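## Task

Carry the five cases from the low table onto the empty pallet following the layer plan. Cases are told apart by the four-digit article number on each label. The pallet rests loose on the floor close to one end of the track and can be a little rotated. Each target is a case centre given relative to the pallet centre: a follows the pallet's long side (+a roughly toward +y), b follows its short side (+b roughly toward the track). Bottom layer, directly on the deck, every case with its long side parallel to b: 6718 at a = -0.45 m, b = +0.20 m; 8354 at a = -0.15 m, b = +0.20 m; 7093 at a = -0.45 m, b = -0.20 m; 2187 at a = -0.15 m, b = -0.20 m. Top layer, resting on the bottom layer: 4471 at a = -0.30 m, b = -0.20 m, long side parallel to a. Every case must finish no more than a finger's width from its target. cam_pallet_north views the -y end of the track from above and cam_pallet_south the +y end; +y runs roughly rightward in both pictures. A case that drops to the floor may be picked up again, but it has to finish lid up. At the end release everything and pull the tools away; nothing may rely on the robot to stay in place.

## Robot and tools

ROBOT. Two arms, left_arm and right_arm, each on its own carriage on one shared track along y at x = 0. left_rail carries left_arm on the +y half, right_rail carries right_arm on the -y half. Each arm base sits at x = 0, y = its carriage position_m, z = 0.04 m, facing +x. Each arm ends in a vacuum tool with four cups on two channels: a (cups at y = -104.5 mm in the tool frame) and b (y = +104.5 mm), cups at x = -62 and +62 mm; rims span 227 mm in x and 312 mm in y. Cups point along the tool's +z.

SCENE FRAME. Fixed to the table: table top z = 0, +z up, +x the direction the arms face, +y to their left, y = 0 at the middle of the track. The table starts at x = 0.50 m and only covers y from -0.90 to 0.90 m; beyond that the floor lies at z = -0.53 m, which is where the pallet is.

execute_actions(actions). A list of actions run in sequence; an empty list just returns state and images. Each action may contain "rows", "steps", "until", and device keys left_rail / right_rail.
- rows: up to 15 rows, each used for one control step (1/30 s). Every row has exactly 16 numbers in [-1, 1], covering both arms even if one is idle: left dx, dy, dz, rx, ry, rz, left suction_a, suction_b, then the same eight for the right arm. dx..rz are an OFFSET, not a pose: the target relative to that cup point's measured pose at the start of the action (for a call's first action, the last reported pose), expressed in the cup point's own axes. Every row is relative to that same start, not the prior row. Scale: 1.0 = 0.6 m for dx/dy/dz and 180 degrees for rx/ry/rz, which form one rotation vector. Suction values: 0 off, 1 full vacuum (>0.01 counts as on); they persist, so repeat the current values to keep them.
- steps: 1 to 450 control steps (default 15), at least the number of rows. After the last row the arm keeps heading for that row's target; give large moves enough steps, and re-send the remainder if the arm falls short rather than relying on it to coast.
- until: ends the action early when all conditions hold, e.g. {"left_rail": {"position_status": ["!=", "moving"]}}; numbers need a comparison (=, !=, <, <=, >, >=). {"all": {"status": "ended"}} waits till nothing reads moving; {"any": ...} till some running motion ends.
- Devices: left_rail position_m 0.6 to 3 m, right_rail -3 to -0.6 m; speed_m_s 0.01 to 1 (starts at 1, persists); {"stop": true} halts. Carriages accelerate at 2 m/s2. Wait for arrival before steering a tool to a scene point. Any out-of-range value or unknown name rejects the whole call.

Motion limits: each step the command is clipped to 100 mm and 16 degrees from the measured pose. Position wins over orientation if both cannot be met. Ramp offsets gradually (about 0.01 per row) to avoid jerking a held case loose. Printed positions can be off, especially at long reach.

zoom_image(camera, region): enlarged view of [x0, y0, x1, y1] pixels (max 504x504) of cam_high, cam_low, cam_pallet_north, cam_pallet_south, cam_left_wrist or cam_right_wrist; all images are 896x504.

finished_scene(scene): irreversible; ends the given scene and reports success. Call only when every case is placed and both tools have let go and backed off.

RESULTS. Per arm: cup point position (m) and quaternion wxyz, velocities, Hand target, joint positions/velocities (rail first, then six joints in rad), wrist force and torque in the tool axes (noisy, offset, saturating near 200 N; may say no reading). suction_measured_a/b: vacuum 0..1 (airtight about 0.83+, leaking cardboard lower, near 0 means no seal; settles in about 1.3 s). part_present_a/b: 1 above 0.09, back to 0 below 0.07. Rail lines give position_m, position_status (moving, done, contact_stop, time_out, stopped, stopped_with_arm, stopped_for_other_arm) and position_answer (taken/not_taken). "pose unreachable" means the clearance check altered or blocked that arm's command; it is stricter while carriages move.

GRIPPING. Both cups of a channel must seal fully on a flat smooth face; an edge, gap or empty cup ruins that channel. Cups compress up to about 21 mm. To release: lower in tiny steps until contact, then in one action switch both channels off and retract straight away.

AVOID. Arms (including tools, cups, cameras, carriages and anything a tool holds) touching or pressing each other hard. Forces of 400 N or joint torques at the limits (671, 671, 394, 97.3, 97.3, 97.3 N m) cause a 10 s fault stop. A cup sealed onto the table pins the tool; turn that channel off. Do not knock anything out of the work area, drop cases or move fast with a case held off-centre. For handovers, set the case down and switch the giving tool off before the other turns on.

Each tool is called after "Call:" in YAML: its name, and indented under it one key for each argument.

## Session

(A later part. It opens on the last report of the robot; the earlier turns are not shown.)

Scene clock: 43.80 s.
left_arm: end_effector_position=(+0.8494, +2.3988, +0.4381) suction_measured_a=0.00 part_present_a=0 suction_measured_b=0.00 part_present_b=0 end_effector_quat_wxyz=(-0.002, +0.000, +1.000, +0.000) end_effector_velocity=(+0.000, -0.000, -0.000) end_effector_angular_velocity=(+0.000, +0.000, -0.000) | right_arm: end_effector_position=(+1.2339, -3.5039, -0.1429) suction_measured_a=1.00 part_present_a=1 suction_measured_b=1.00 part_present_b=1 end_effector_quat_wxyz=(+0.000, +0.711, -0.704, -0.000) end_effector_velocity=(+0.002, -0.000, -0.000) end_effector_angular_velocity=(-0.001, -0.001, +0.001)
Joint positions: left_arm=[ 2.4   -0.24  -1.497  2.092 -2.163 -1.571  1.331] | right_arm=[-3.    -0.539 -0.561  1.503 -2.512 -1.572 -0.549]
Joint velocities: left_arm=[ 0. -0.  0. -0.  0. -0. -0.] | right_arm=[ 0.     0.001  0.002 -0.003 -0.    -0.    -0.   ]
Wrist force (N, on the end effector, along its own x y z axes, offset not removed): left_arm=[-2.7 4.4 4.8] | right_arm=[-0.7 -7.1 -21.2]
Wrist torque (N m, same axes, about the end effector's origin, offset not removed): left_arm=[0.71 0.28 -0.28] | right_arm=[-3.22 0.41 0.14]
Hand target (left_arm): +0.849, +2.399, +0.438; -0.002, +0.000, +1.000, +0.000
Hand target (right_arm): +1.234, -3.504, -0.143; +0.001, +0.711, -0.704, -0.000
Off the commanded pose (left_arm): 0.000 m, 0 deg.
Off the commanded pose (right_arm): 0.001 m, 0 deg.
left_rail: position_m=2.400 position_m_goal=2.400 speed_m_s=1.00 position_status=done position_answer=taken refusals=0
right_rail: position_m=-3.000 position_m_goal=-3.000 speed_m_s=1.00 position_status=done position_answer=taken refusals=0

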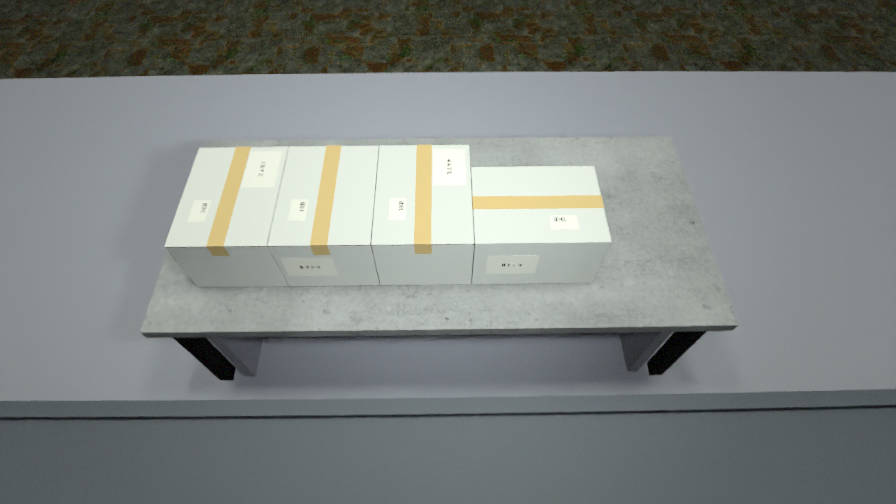

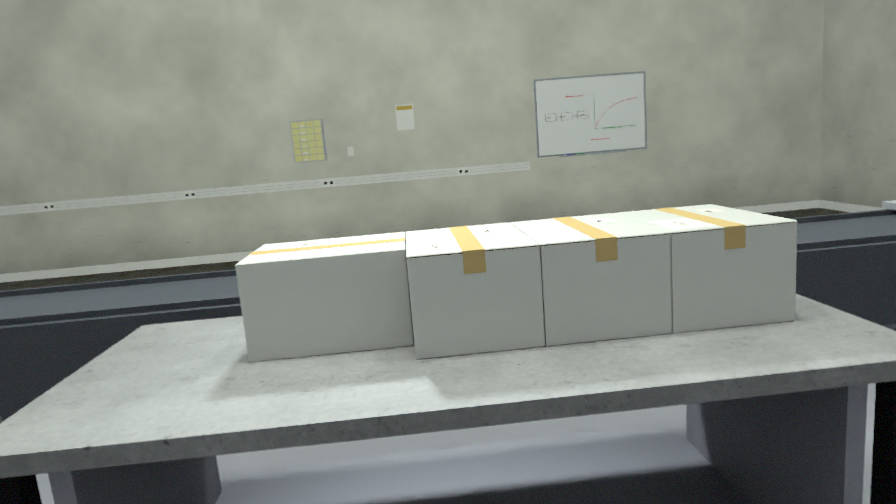

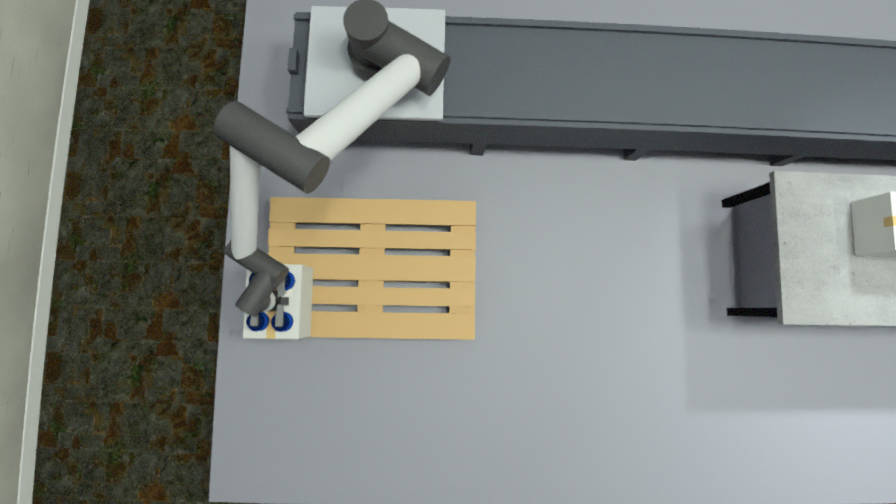

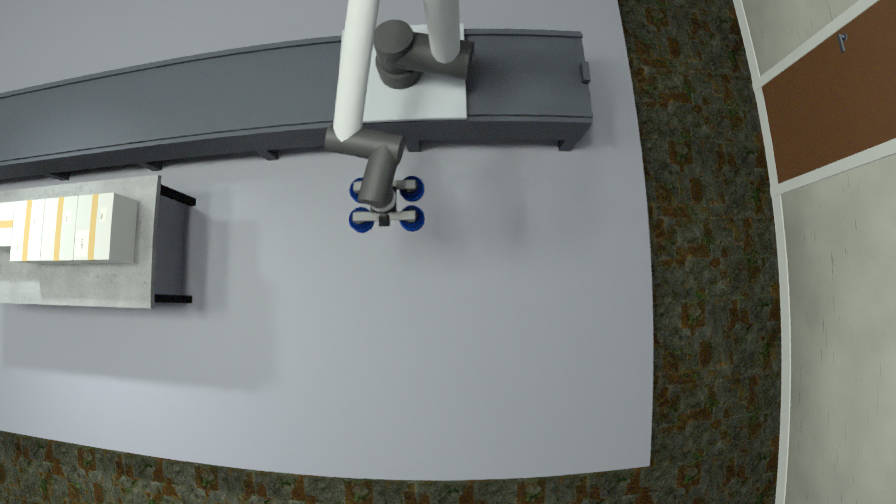

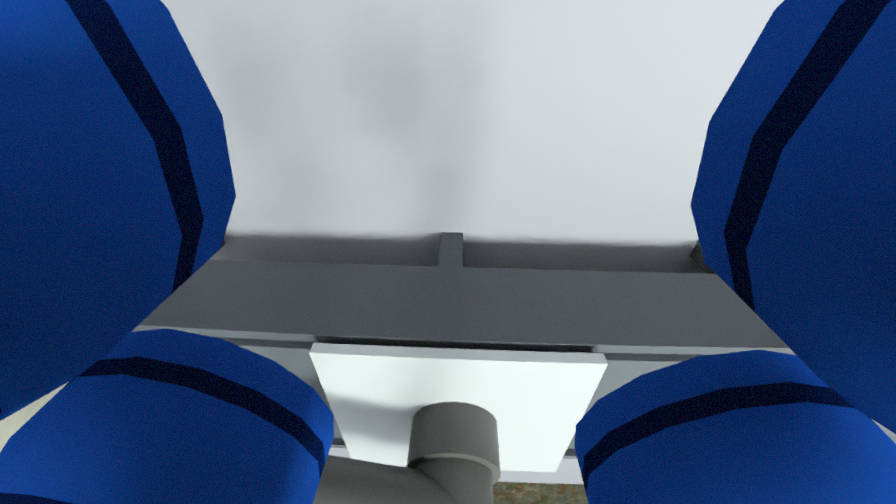

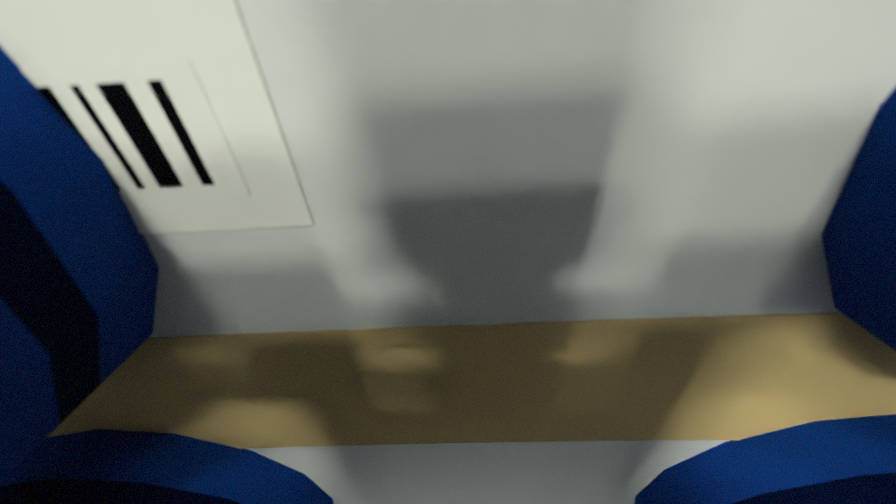

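Call:
execute_actions:
  actions:
    - {"rows":[[0,0,0,0,0,0,0,0,-0.018,0.012,0.02,0,0,0,1,1],[0,0,0,0,0,0,0,0,-0.018,0.012,0.041,0,0,0,1,1]],"steps":14}

Call:
zoom_image:
  camera: "cam_pallet_north"
  region: [240,230,400,350]

Scene clock: 47.60 s.
left_arm: end_effector_position=(+0.8494, +2.3988, +0.4381) suction_measured_a=0.00 part_present_a=0 suction_measured_b=0.00 part_present_b=0 end_effector_quat_wxyz=(-0.002, +0.000, +1.000, +0.000) end_effector_velocity=(+0.000, -0.000, -0.000) end_effector_angular_velocity=(+0.000, +0.000, +0.000) | right_arm: end_effector_position=(+1.2268, -3.4936, -0.1668) suction_measured_a=1.00 part_present_a=1 suction_measured_b=1.00 part_present_b=1 end_effector_quat_wxyz=(+0.001, +0.711, -0.704, -0.000) end_effector_velocity=(-0.001, +0.003, -0.006) end_effector_angular_velocity=(-0.000, -0.001, +0.000)
Joint positions: left_arm=[ 2.4   -0.24  -1.497  2.092 -2.163 -1.571  1.331] | right_arm=[-3.    -0.535 -0.545  1.517 -2.542 -1.572 -0.545]
Joint velocities: left_arm=[ 0. -0.  0. -0.  0. -0. -0.] | right_arm=[ 0.     0.001  0.004  0.003 -0.008  0.     0.001]
Wrist force (N, on the end effector, along its own x y z axes, offset not removed): left_arm=[-7.4 11.3 4.8] | right_arm=[-0.9 3.7 -24.3]
Wrist torque (N m, same axes, about the end effector's origin, offset not removed): left_arm=[1.69 1.44 -0.40] | right_arm=[-2.64 1.26 0.14]
Hand target (left_arm): +0.849, +2.399, +0.438; -0.002, +0.000, +1.000, +0.000
Hand target (right_arm): +1.227, -3.493, -0.167; +0.000, +0.711, -0.704, -0.000
Off the commanded pose (left_arm): 0.000 m, 0 deg.
Off the commanded pose (right_arm): 0.001 m, 0 deg.
left_rail: position_m=2.400 position_m_goal=2.400 speed_m_s=1.00 position_status=done position_answer=taken refusals=0
right_rail: position_m=-3.000 position_m_goal=-3.000 speed_m_s=1.00 position_status=done position_answer=taken refusals=0

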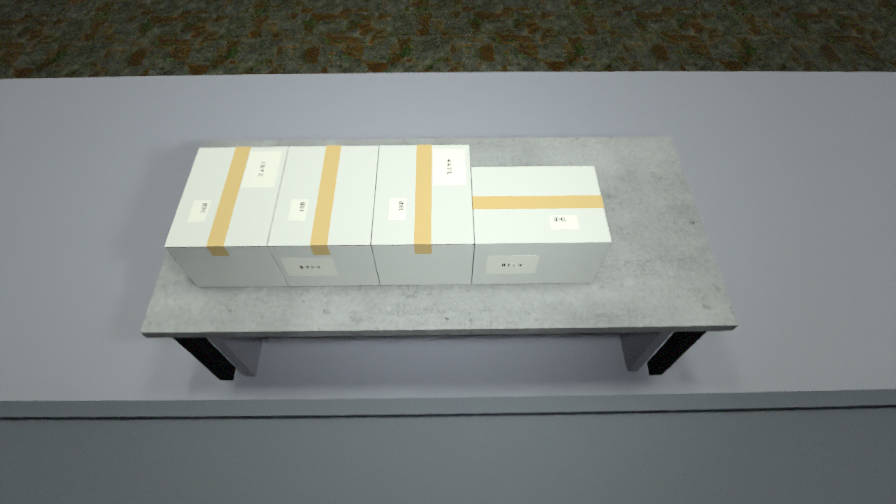

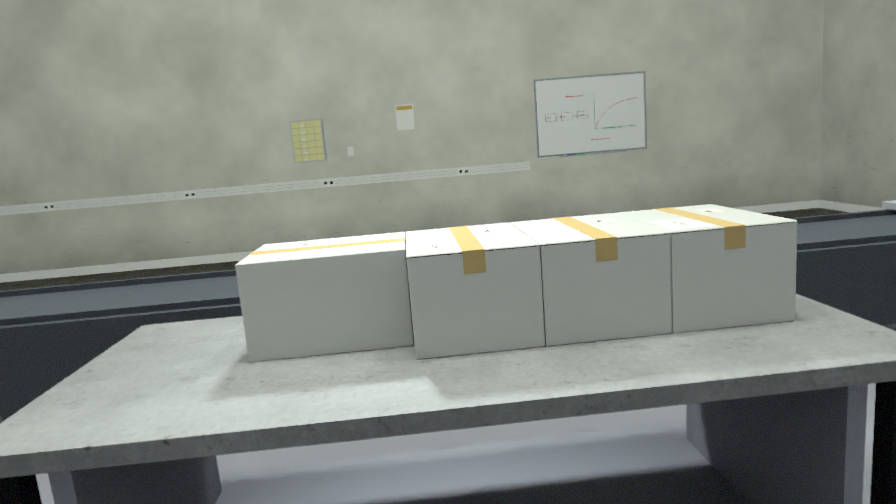

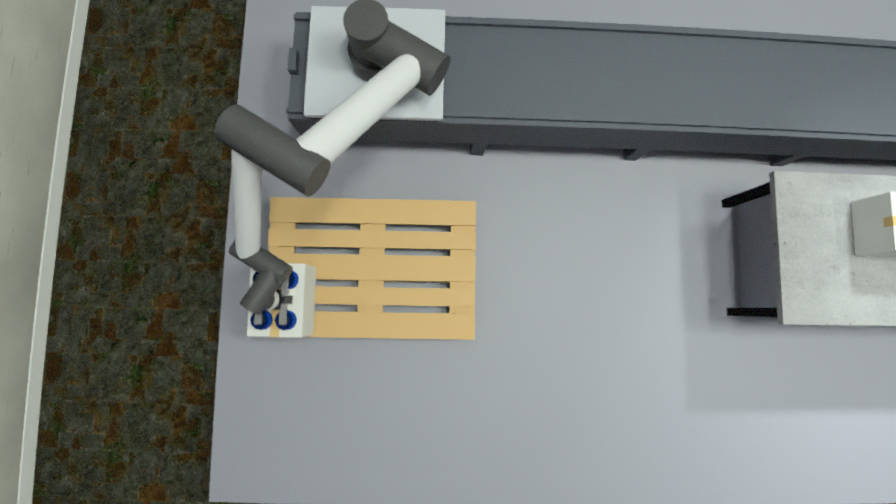

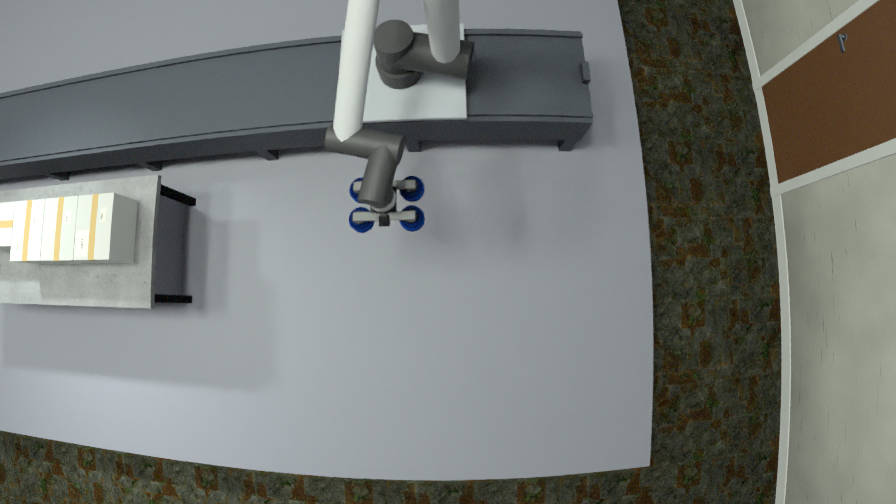

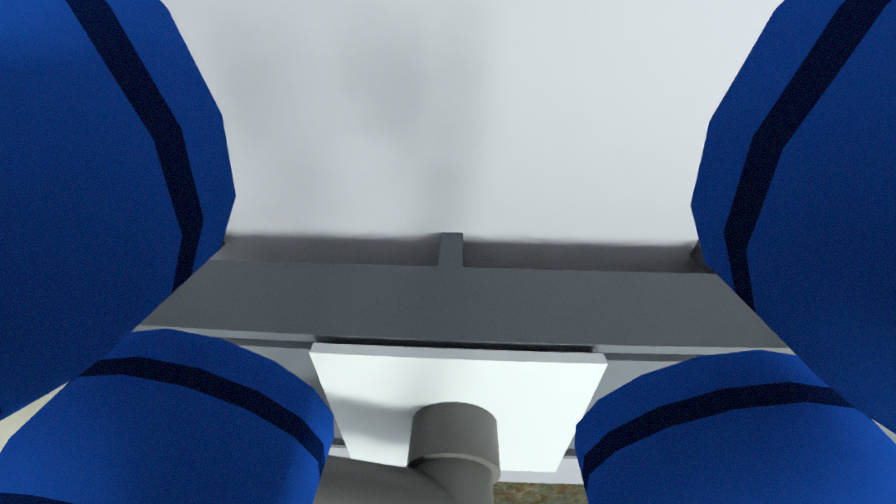

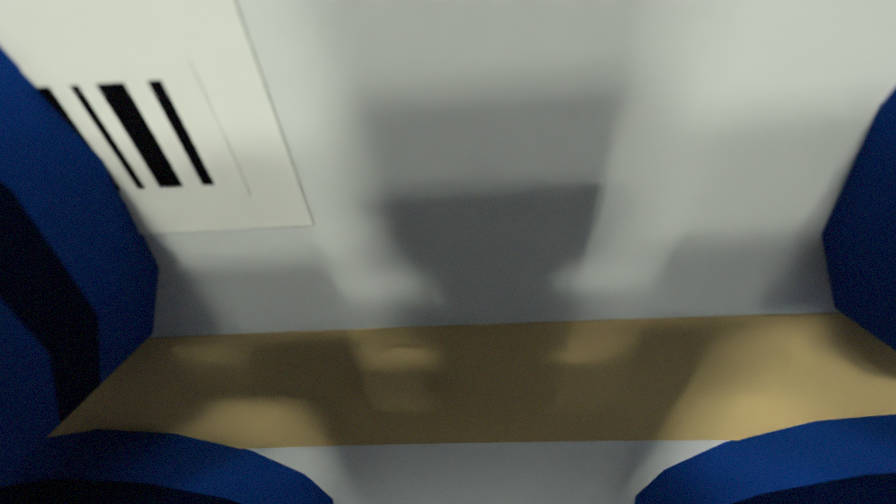

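Region (240, 230, 400, 350) of cam_pallet_north's 896x504 image, scaled by 3.150, with more detail than that image has; it fills the top 378 rows of this view, and the rest is white.

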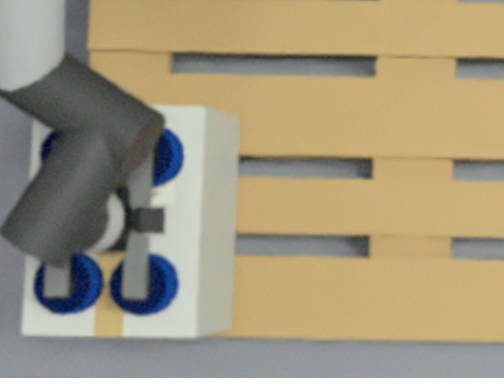

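Call:
execute_actions:
  actions:
    - {"rows":[[0,0,0,0,0,0,0,0,-0.006,-0.008,0.003,0,0,0,1,1],[0,0,0,0,0,0,0,0,-0.006,-0.008,0.003,0,0,0,1,1],[0,0,0,0,0,0,0,0,-0.006,-0.008,0.006,0,0,0,1,1],[0,0,0,0,0,0,0,0,-0.006,-0.008,0.012,0,0,0,1,1]],"steps":13}

Call:
zoom_image:
  camera: "cam_pallet_north"
  region: [240,230,400,350]

Scene clock: 54.93 s.
left_arm: end_effector_position=(+0.8494, +2.3988, +0.4381) suction_measured_a=0.00 part_present_a=0 suction_measured_b=0.00 part_present_b=0 end_effector_quat_wxyz=(-0.002, +0.000, +1.000, +0.000) end_effector_velocity=(+0.000, -0.000, -0.000) end_effector_angular_velocity=(+0.000, +0.000, -0.000) | right_arm: end_effector_position=(+1.2313, -3.4900, -0.1736) suction_measured_a=1.00 part_present_a=1 suction_measured_b=1.00 part_present_b=1 end_effector_quat_wxyz=(+0.000, +0.711, -0.704, -0.000) end_effector_velocity=(+0.002, +0.001, -0.004) end_effector_angular_velocity=(-0.001, -0.000, -0.000)
Joint positions: left_arm=[ 2.4   -0.24  -1.497  2.092 -2.163 -1.571  1.331] | right_arm=[-3.    -0.531 -0.537  1.51  -2.543 -1.572 -0.541]
Joint velocities: left_arm=[ 0. -0.  0. -0.  0.  0.  0.] | right_arm=[ 0.     0.001  0.004 -0.003 -0.002 -0.     0.001]
Wrist force (N, on the end effector, along its own x y z axes, offset not removed): left_arm=[1.0 1.6 11.4] | right_arm=[5.8 -1.9 -28.5]
Wrist torque (N m, same axes, about the end effector's origin, offset not removed): left_arm=[0.42 -0.16 -0.15] | right_arm=[-3.16 0.57 0.25]
Hand target (left_arm): +0.849, +2.399, +0.438; -0.002, +0.000, +1.000, +0.000
Hand target (right_arm): +1.232, -3.490, -0.174; +0.001, +0.711, -0.704, -0.000
Off the commanded pose (left_arm): 0.000 m, 0 deg.
Off the commanded pose (right_arm): 0.000 m, 0 deg.
left_rail: position_m=2.400 position_m_goal=2.400 speed_m_s=1.00 position_status=done position_answer=taken refusals=0
right_rail: position_m=-3.000 position_m_goal=-3.000 speed_m_s=1.00 position_status=done position_answer=taken refusals=0

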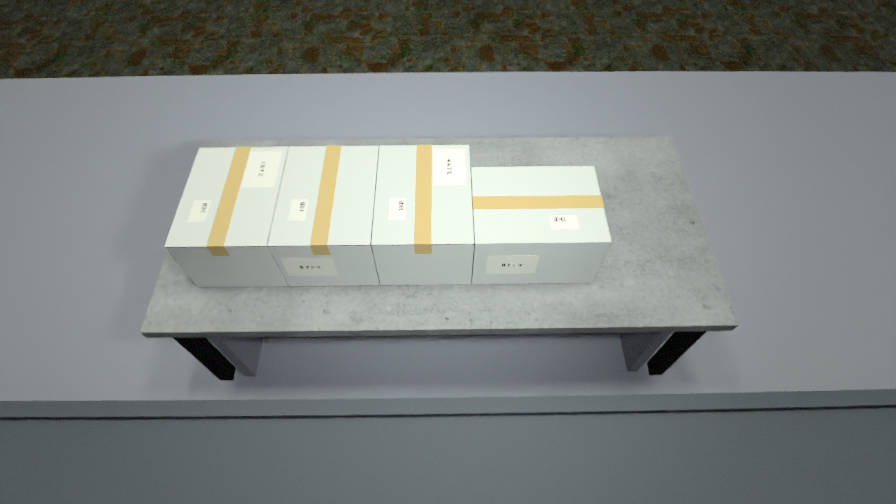

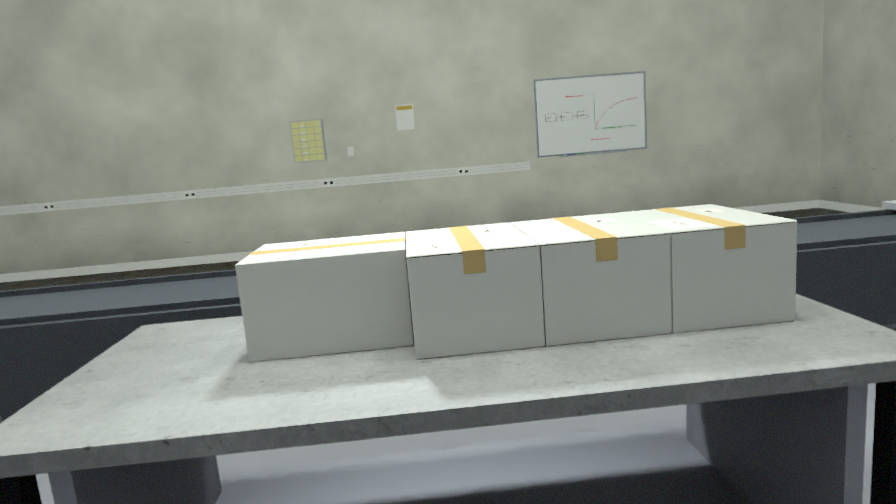

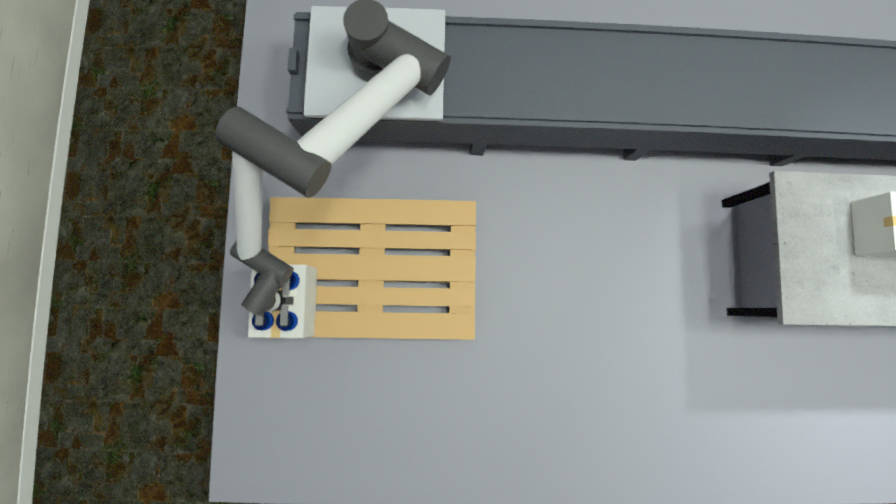

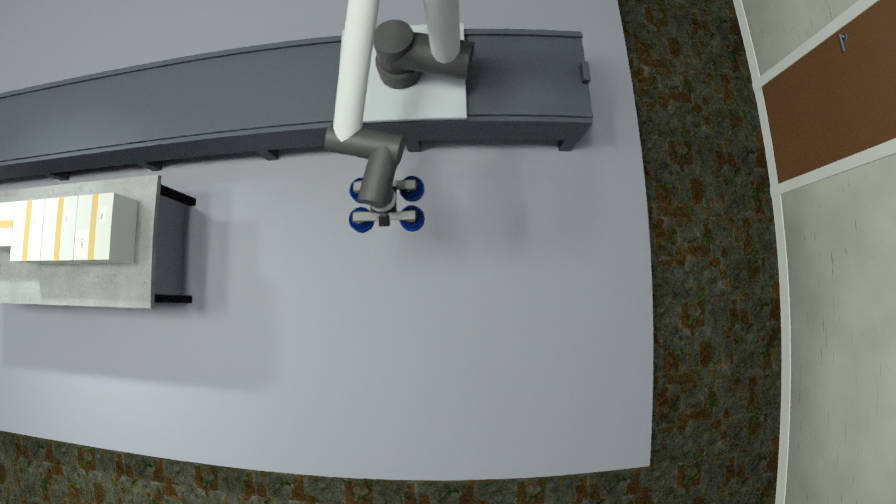

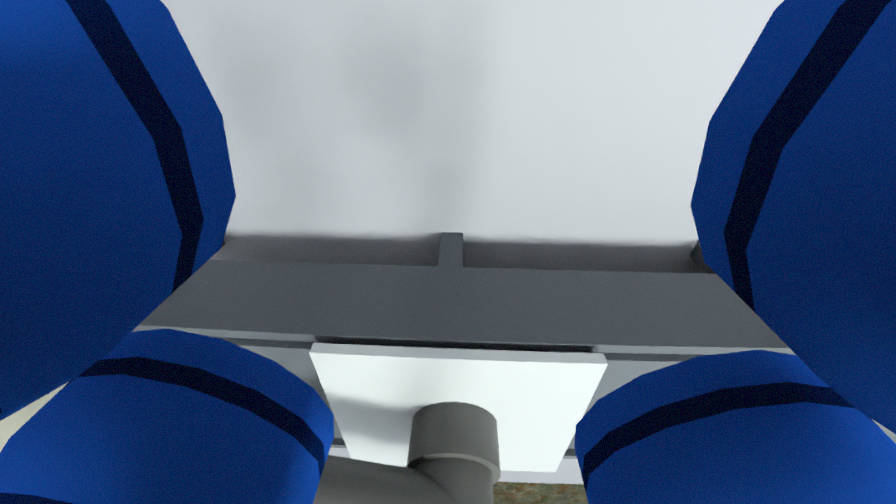

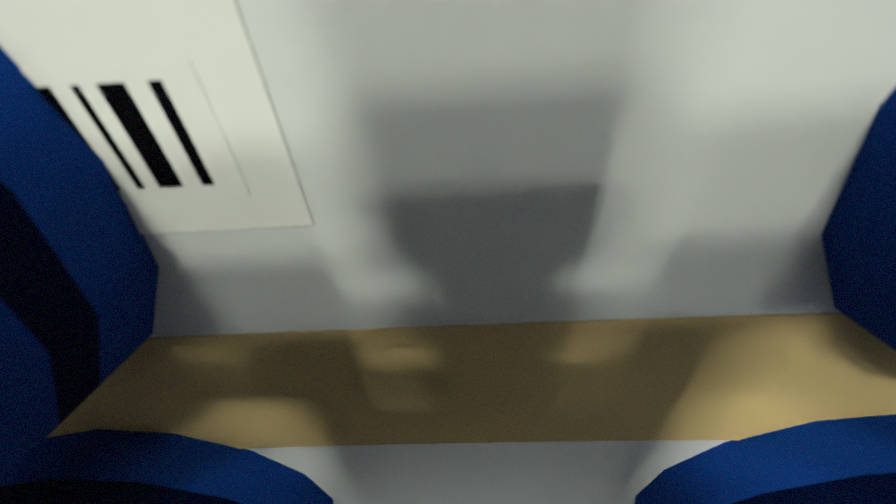

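Region (240, 230, 400, 350) of cam_pallet_north's 896x504 image, scaled by 3.150, with more detail than that image has; it fills the top 378 rows of this view, and the rest is white.

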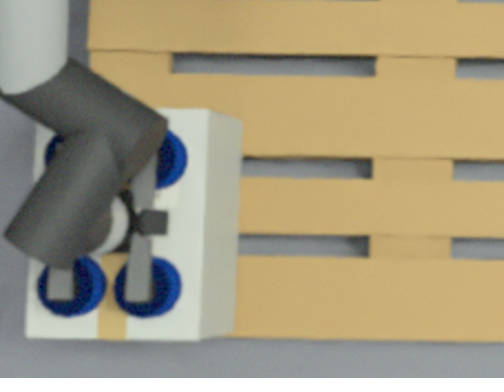

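Call:
execute_actions:
  actions:
    - {"rows":[[0,0,0,0,0,0,0,0,0,0,0.005,0,0,0,1,1]],"steps":9}

Scene clock: 56.87 s.
left_arm: end_effector_position=(+0.8494, +2.3988, +0.4381) suction_measured_a=0.00 part_present_a=0 suction_measured_b=0.00 part_present_b=0 end_effector_quat_wxyz=(-0.002, +0.000, +1.000, +0.000) end_effector_velocity=(-0.000, +0.000, +0.000) end_effector_angular_velocity=(-0.000, -0.000, +0.000) | right_arm: end_effector_position=(+1.2315, -3.4899, -0.1760) suction_measured_a=1.00 part_present_a=1 suction_measured_b=1.00 part_present_b=1 end_effector_quat_wxyz=(+0.000, +0.711, -0.704, -0.000) end_effector_velocity=(-0.000, +0.000, -0.001) end_effector_angular_velocity=(-0.000, -0.000, -0.000)
Joint positions: left_arm=[ 2.4   -0.24  -1.497  2.092 -2.163 -1.571  1.331] | right_arm=[-3.    -0.531 -0.534  1.509 -2.545 -1.572 -0.54 ]
Joint velocities: left_arm=[ 0.  0. -0.  0. -0.  0. -0.] | right_arm=[ 0.     0.     0.001 -0.    -0.001 -0.     0.   ]
Wrist force (N, on the end effector, along its own x y z axes, offset not removed): left_arm=[-1.9 2.2 6.1] | right_arm=[-24.2 52.2 -104.8]
Wrist torque (N m, same axes, about the end effector's origin, offset not removed): left_arm=[0.22 0.44 -0.16] | right_arm=[1.55 3.74 0.44]
Hand target (left_arm): +0.849, +2.399, +0.438; -0.002, +0.000, +1.000, +0.000
Hand target (right_arm): +1.231, -3.490, -0.177; +0.000, +0.711, -0.704, -0.000
Off the commanded pose (left_arm): 0.000 m, 0 deg.
Off the commanded pose (right_arm): 0.001 m, 0 deg.
left_rail: position_m=2.400 position_m_goal=2.400 speed_m_s=1.00 position_status=done position_answer=taken refusals=0
right_rail: position_m=-3.000 position_m_goal=-3.000 speed_m_s=1.00 position_status=done position_answer=taken refusals=0

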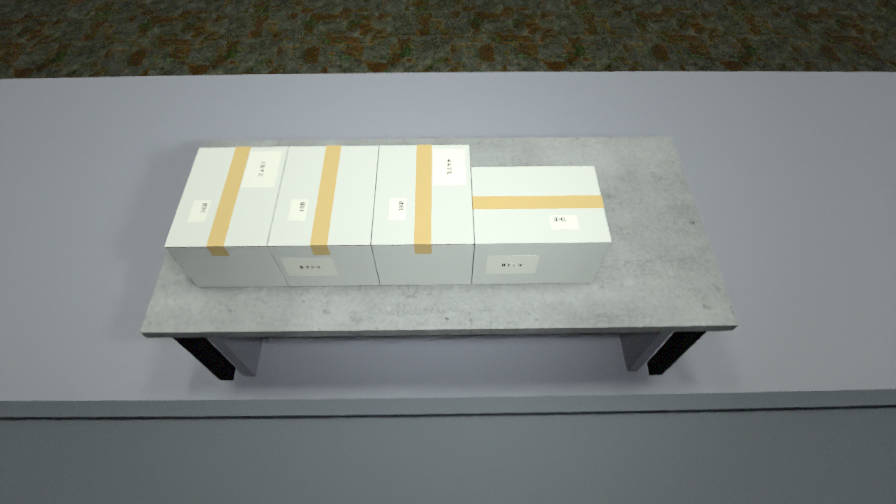

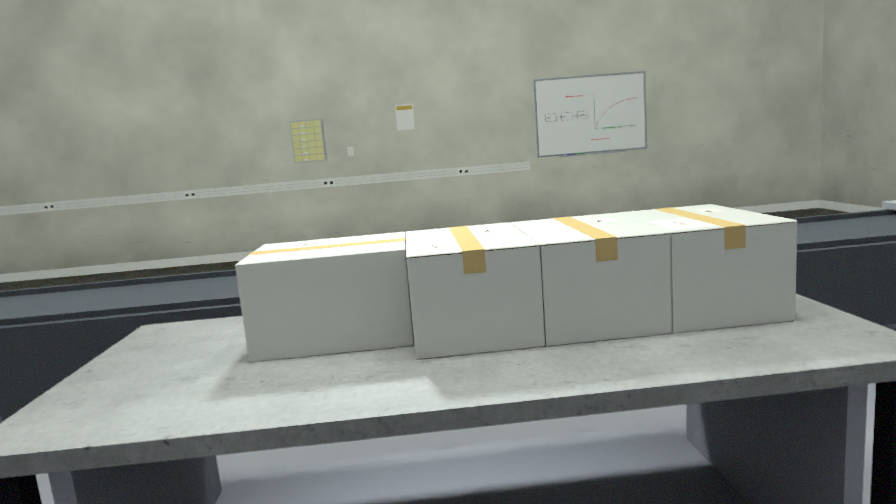

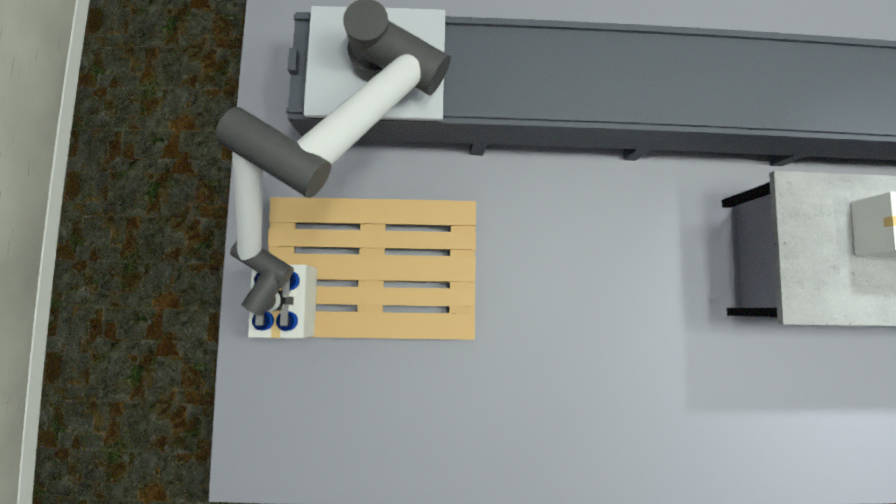

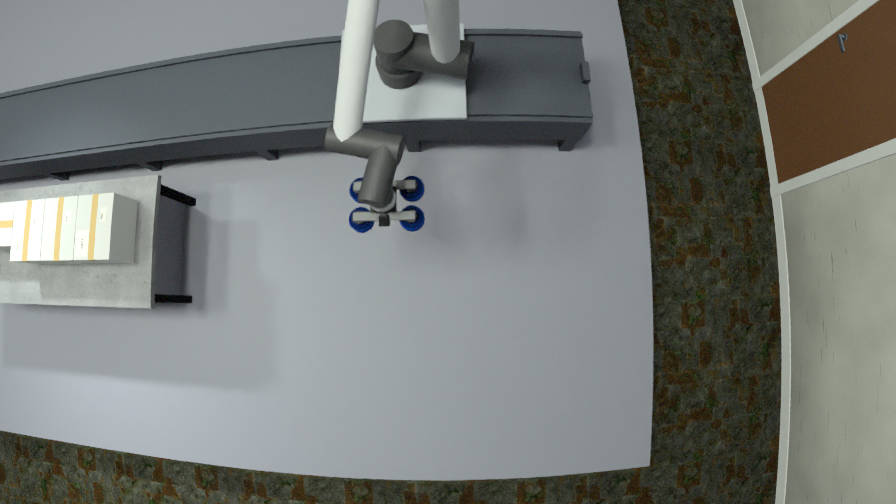

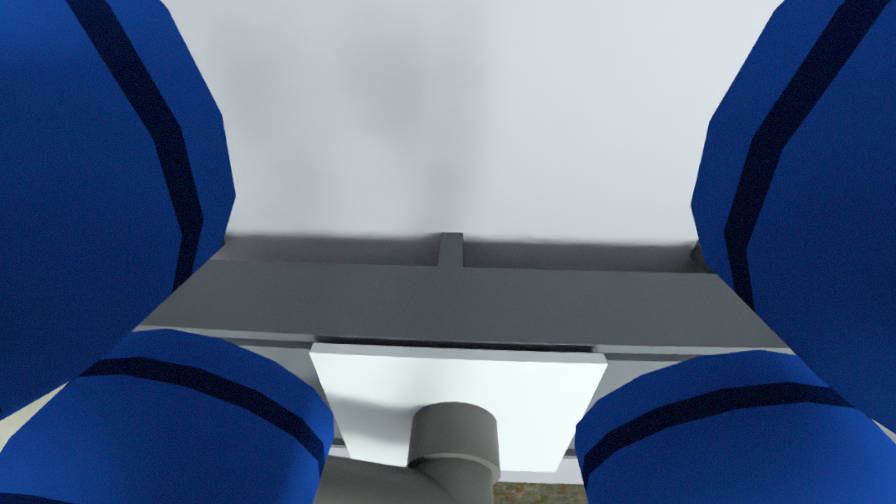

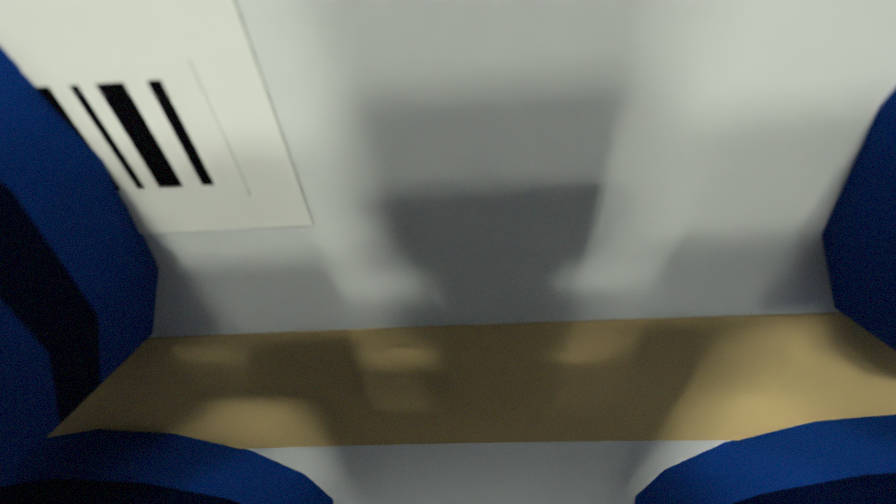

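Call:
execute_actions:
  actions:
    - {"rows":[[0,0,0,0,0,0,0,0,0,0,0,0,0,0,0,0],[0,0,0,0,0,0,0,0,0,0,-0.003,0,0,0,0,0],[0,0,0,0,0,0,0,0,0,0,-0.007,0,0,0,0,0],[0,0,0,0,0,0,0,0,0,0,-0.012,0,0,0,0,0],[0,0,0,0,0,0,0,0,0,0,-0.018,0,0,0,0,0],[0,0,0,0,0,0,0,0,0,0,-0.025,0,0,0,0,0],[0,0,0,0,0,0,0,0,0,0,-0.033,0,0,0,0,0],[0,0,0,0,0,0,0,0,0,0,-0.045,0,0,0,0,0],[0,0,0,0,0,0,0,0,0,0,-0.06,0,0,0,0,0],[0,0,0,0,0,0,0,0,0,0,-0.09,0,0,0.003,0,0]],"steps":17}
    - {"right_rail":{"position_m":-0.6},"rows":[[0,0,0,0,0,0,0,0,-0.9,0.724,-0.665,0,0,-0.5,0,0]],"steps":62}
    - {"rows":[[0,0,0,0,0,0,0,0,0,-0.433,0,0,0,0,0,0]],"steps":28}

Scene clock: 67.37 s.
left_arm: end_effector_position=(+0.8494, +2.3988, +0.4381) suction_measured_a=0.00 part_present_a=0 suction_measured_b=0.00 part_present_b=0 end_effector_quat_wxyz=(-0.002, +0.000, +1.000, +0.000) end_effector_velocity=(-0.000, +0.000, +0.000) end_effector_angular_velocity=(-0.000, -0.000, +0.000) | right_arm: end_effector_position=(+0.7975, -0.2912, +0.2711) suction_measured_a=0.00 part_present_a=0 suction_measured_b=0.00 part_present_b=0 end_effector_quat_wxyz=(+0.000, +1.000, +0.001, -0.001) end_effector_velocity=(+0.002, +0.007, -0.000) end_effector_angular_velocity=(-0.001, +0.000, -0.002)
Joint positions: left_arm=[ 2.4   -0.24  -1.497  2.092 -2.163 -1.571  1.331] | right_arm=[-0.6    0.132 -1.336  2.202 -2.436 -1.571 -1.441]
Joint velocities: left_arm=[ 0.  0. -0.  0. -0.  0. -0.] | right_arm=[ 0.     0.008  0.005 -0.006  0.002 -0.001  0.011]
Wrist force (N, on the end effector, along its own x y z axes, offset not removed): left_arm=[-3.7 0.9 2.7] | right_arm=[0.3 -0.1 2.2]
Wrist torque (N m, same axes, about the end effector's origin, offset not removed): left_arm=[0.35 0.61 -0.15] | right_arm=[0.23 0.28 0.30]
Hand target (left_arm): +0.849, +2.399, +0.438; -0.002, +0.000, +1.000, +0.000
Hand target (right_arm): +0.798, -0.290, +0.271; +0.000, +1.000, +0.001, -0.001
Off the commanded pose (left_arm): 0.000 m, 0 deg.
Off the commanded pose (right_arm): 0.001 m, 0 deg.
left_rail: position_m=2.400 position_m_goal=2.400 speed_m_s=1.00 position_status=done position_answer=taken refusals=0
right_rail: position_m=-0.600 position_m_goal=-0.600 speed_m_s=1.00 position_status=done position_answer=taken refusals=0

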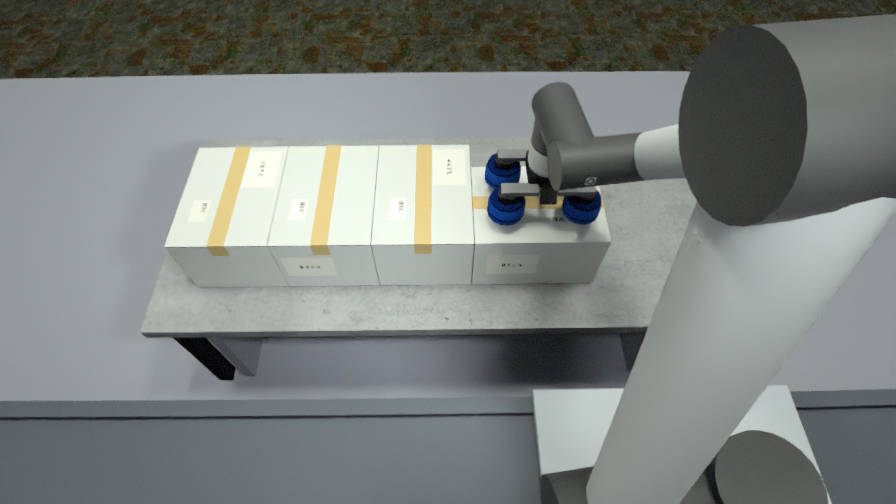

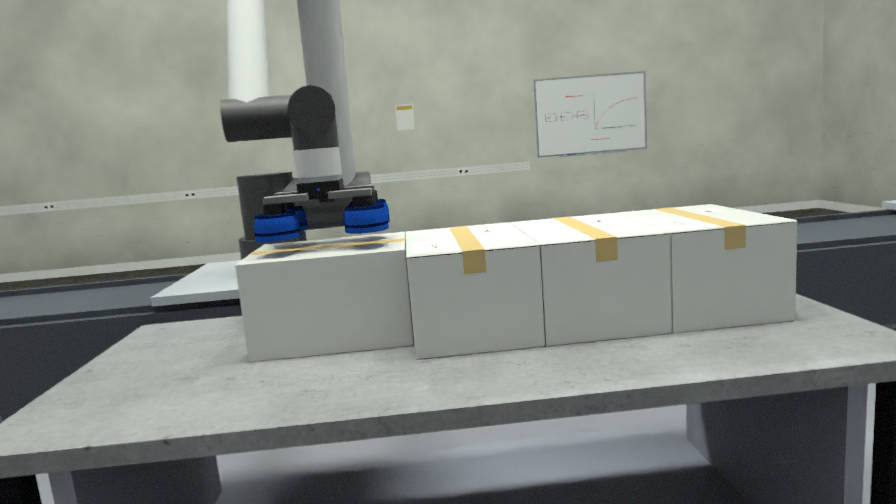

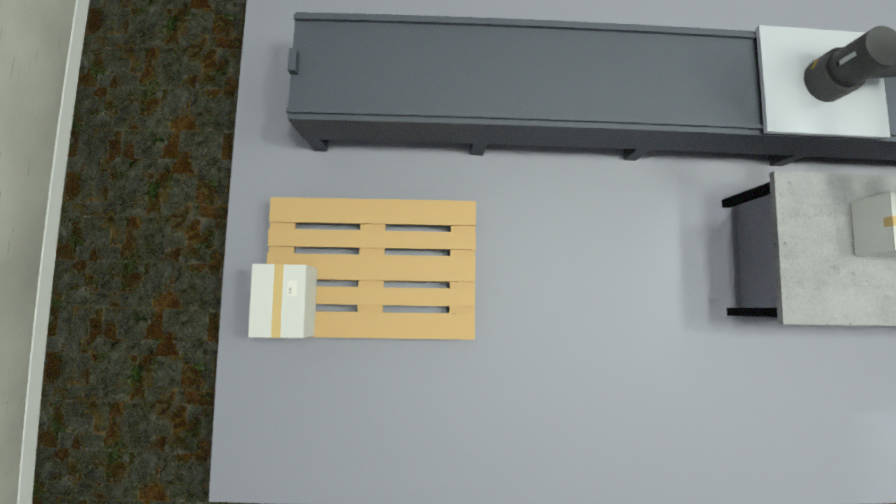

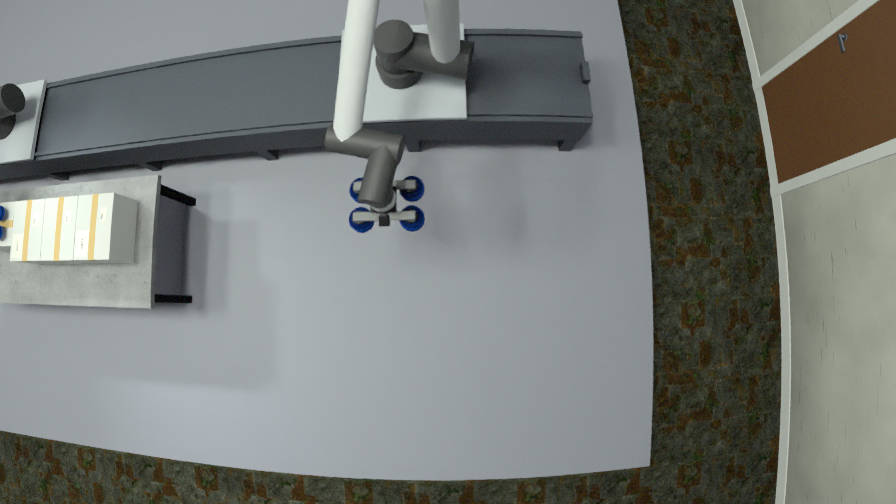

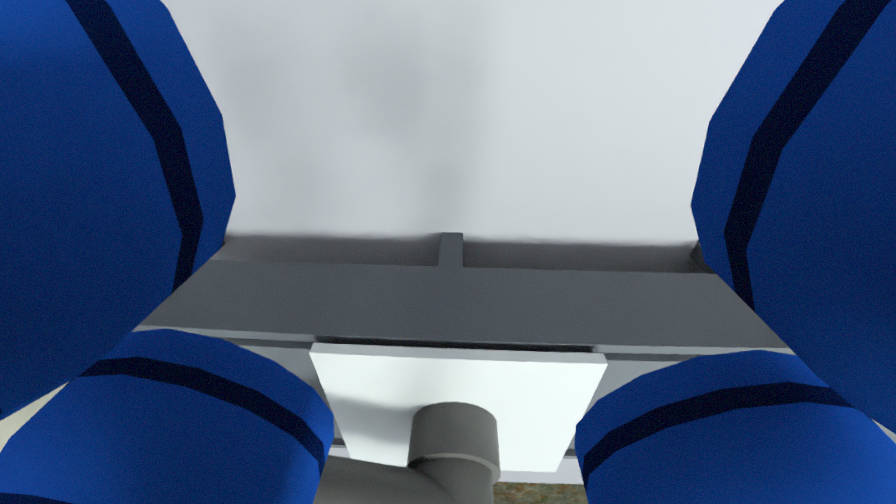

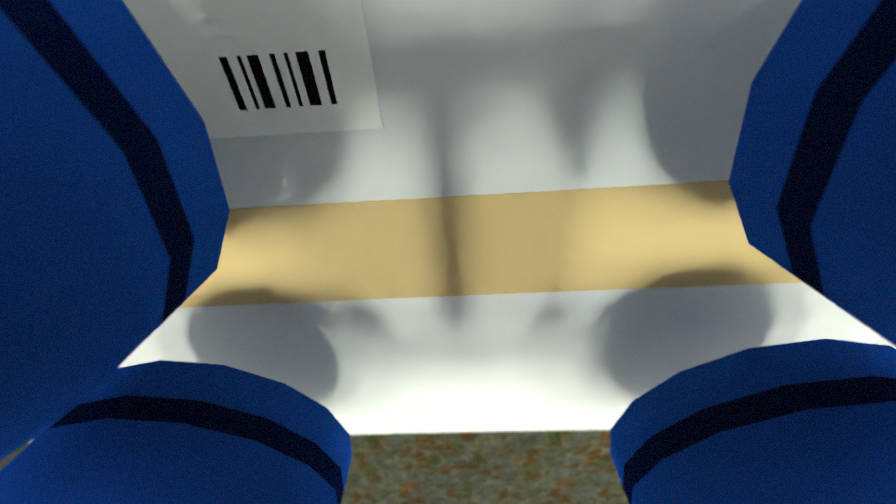

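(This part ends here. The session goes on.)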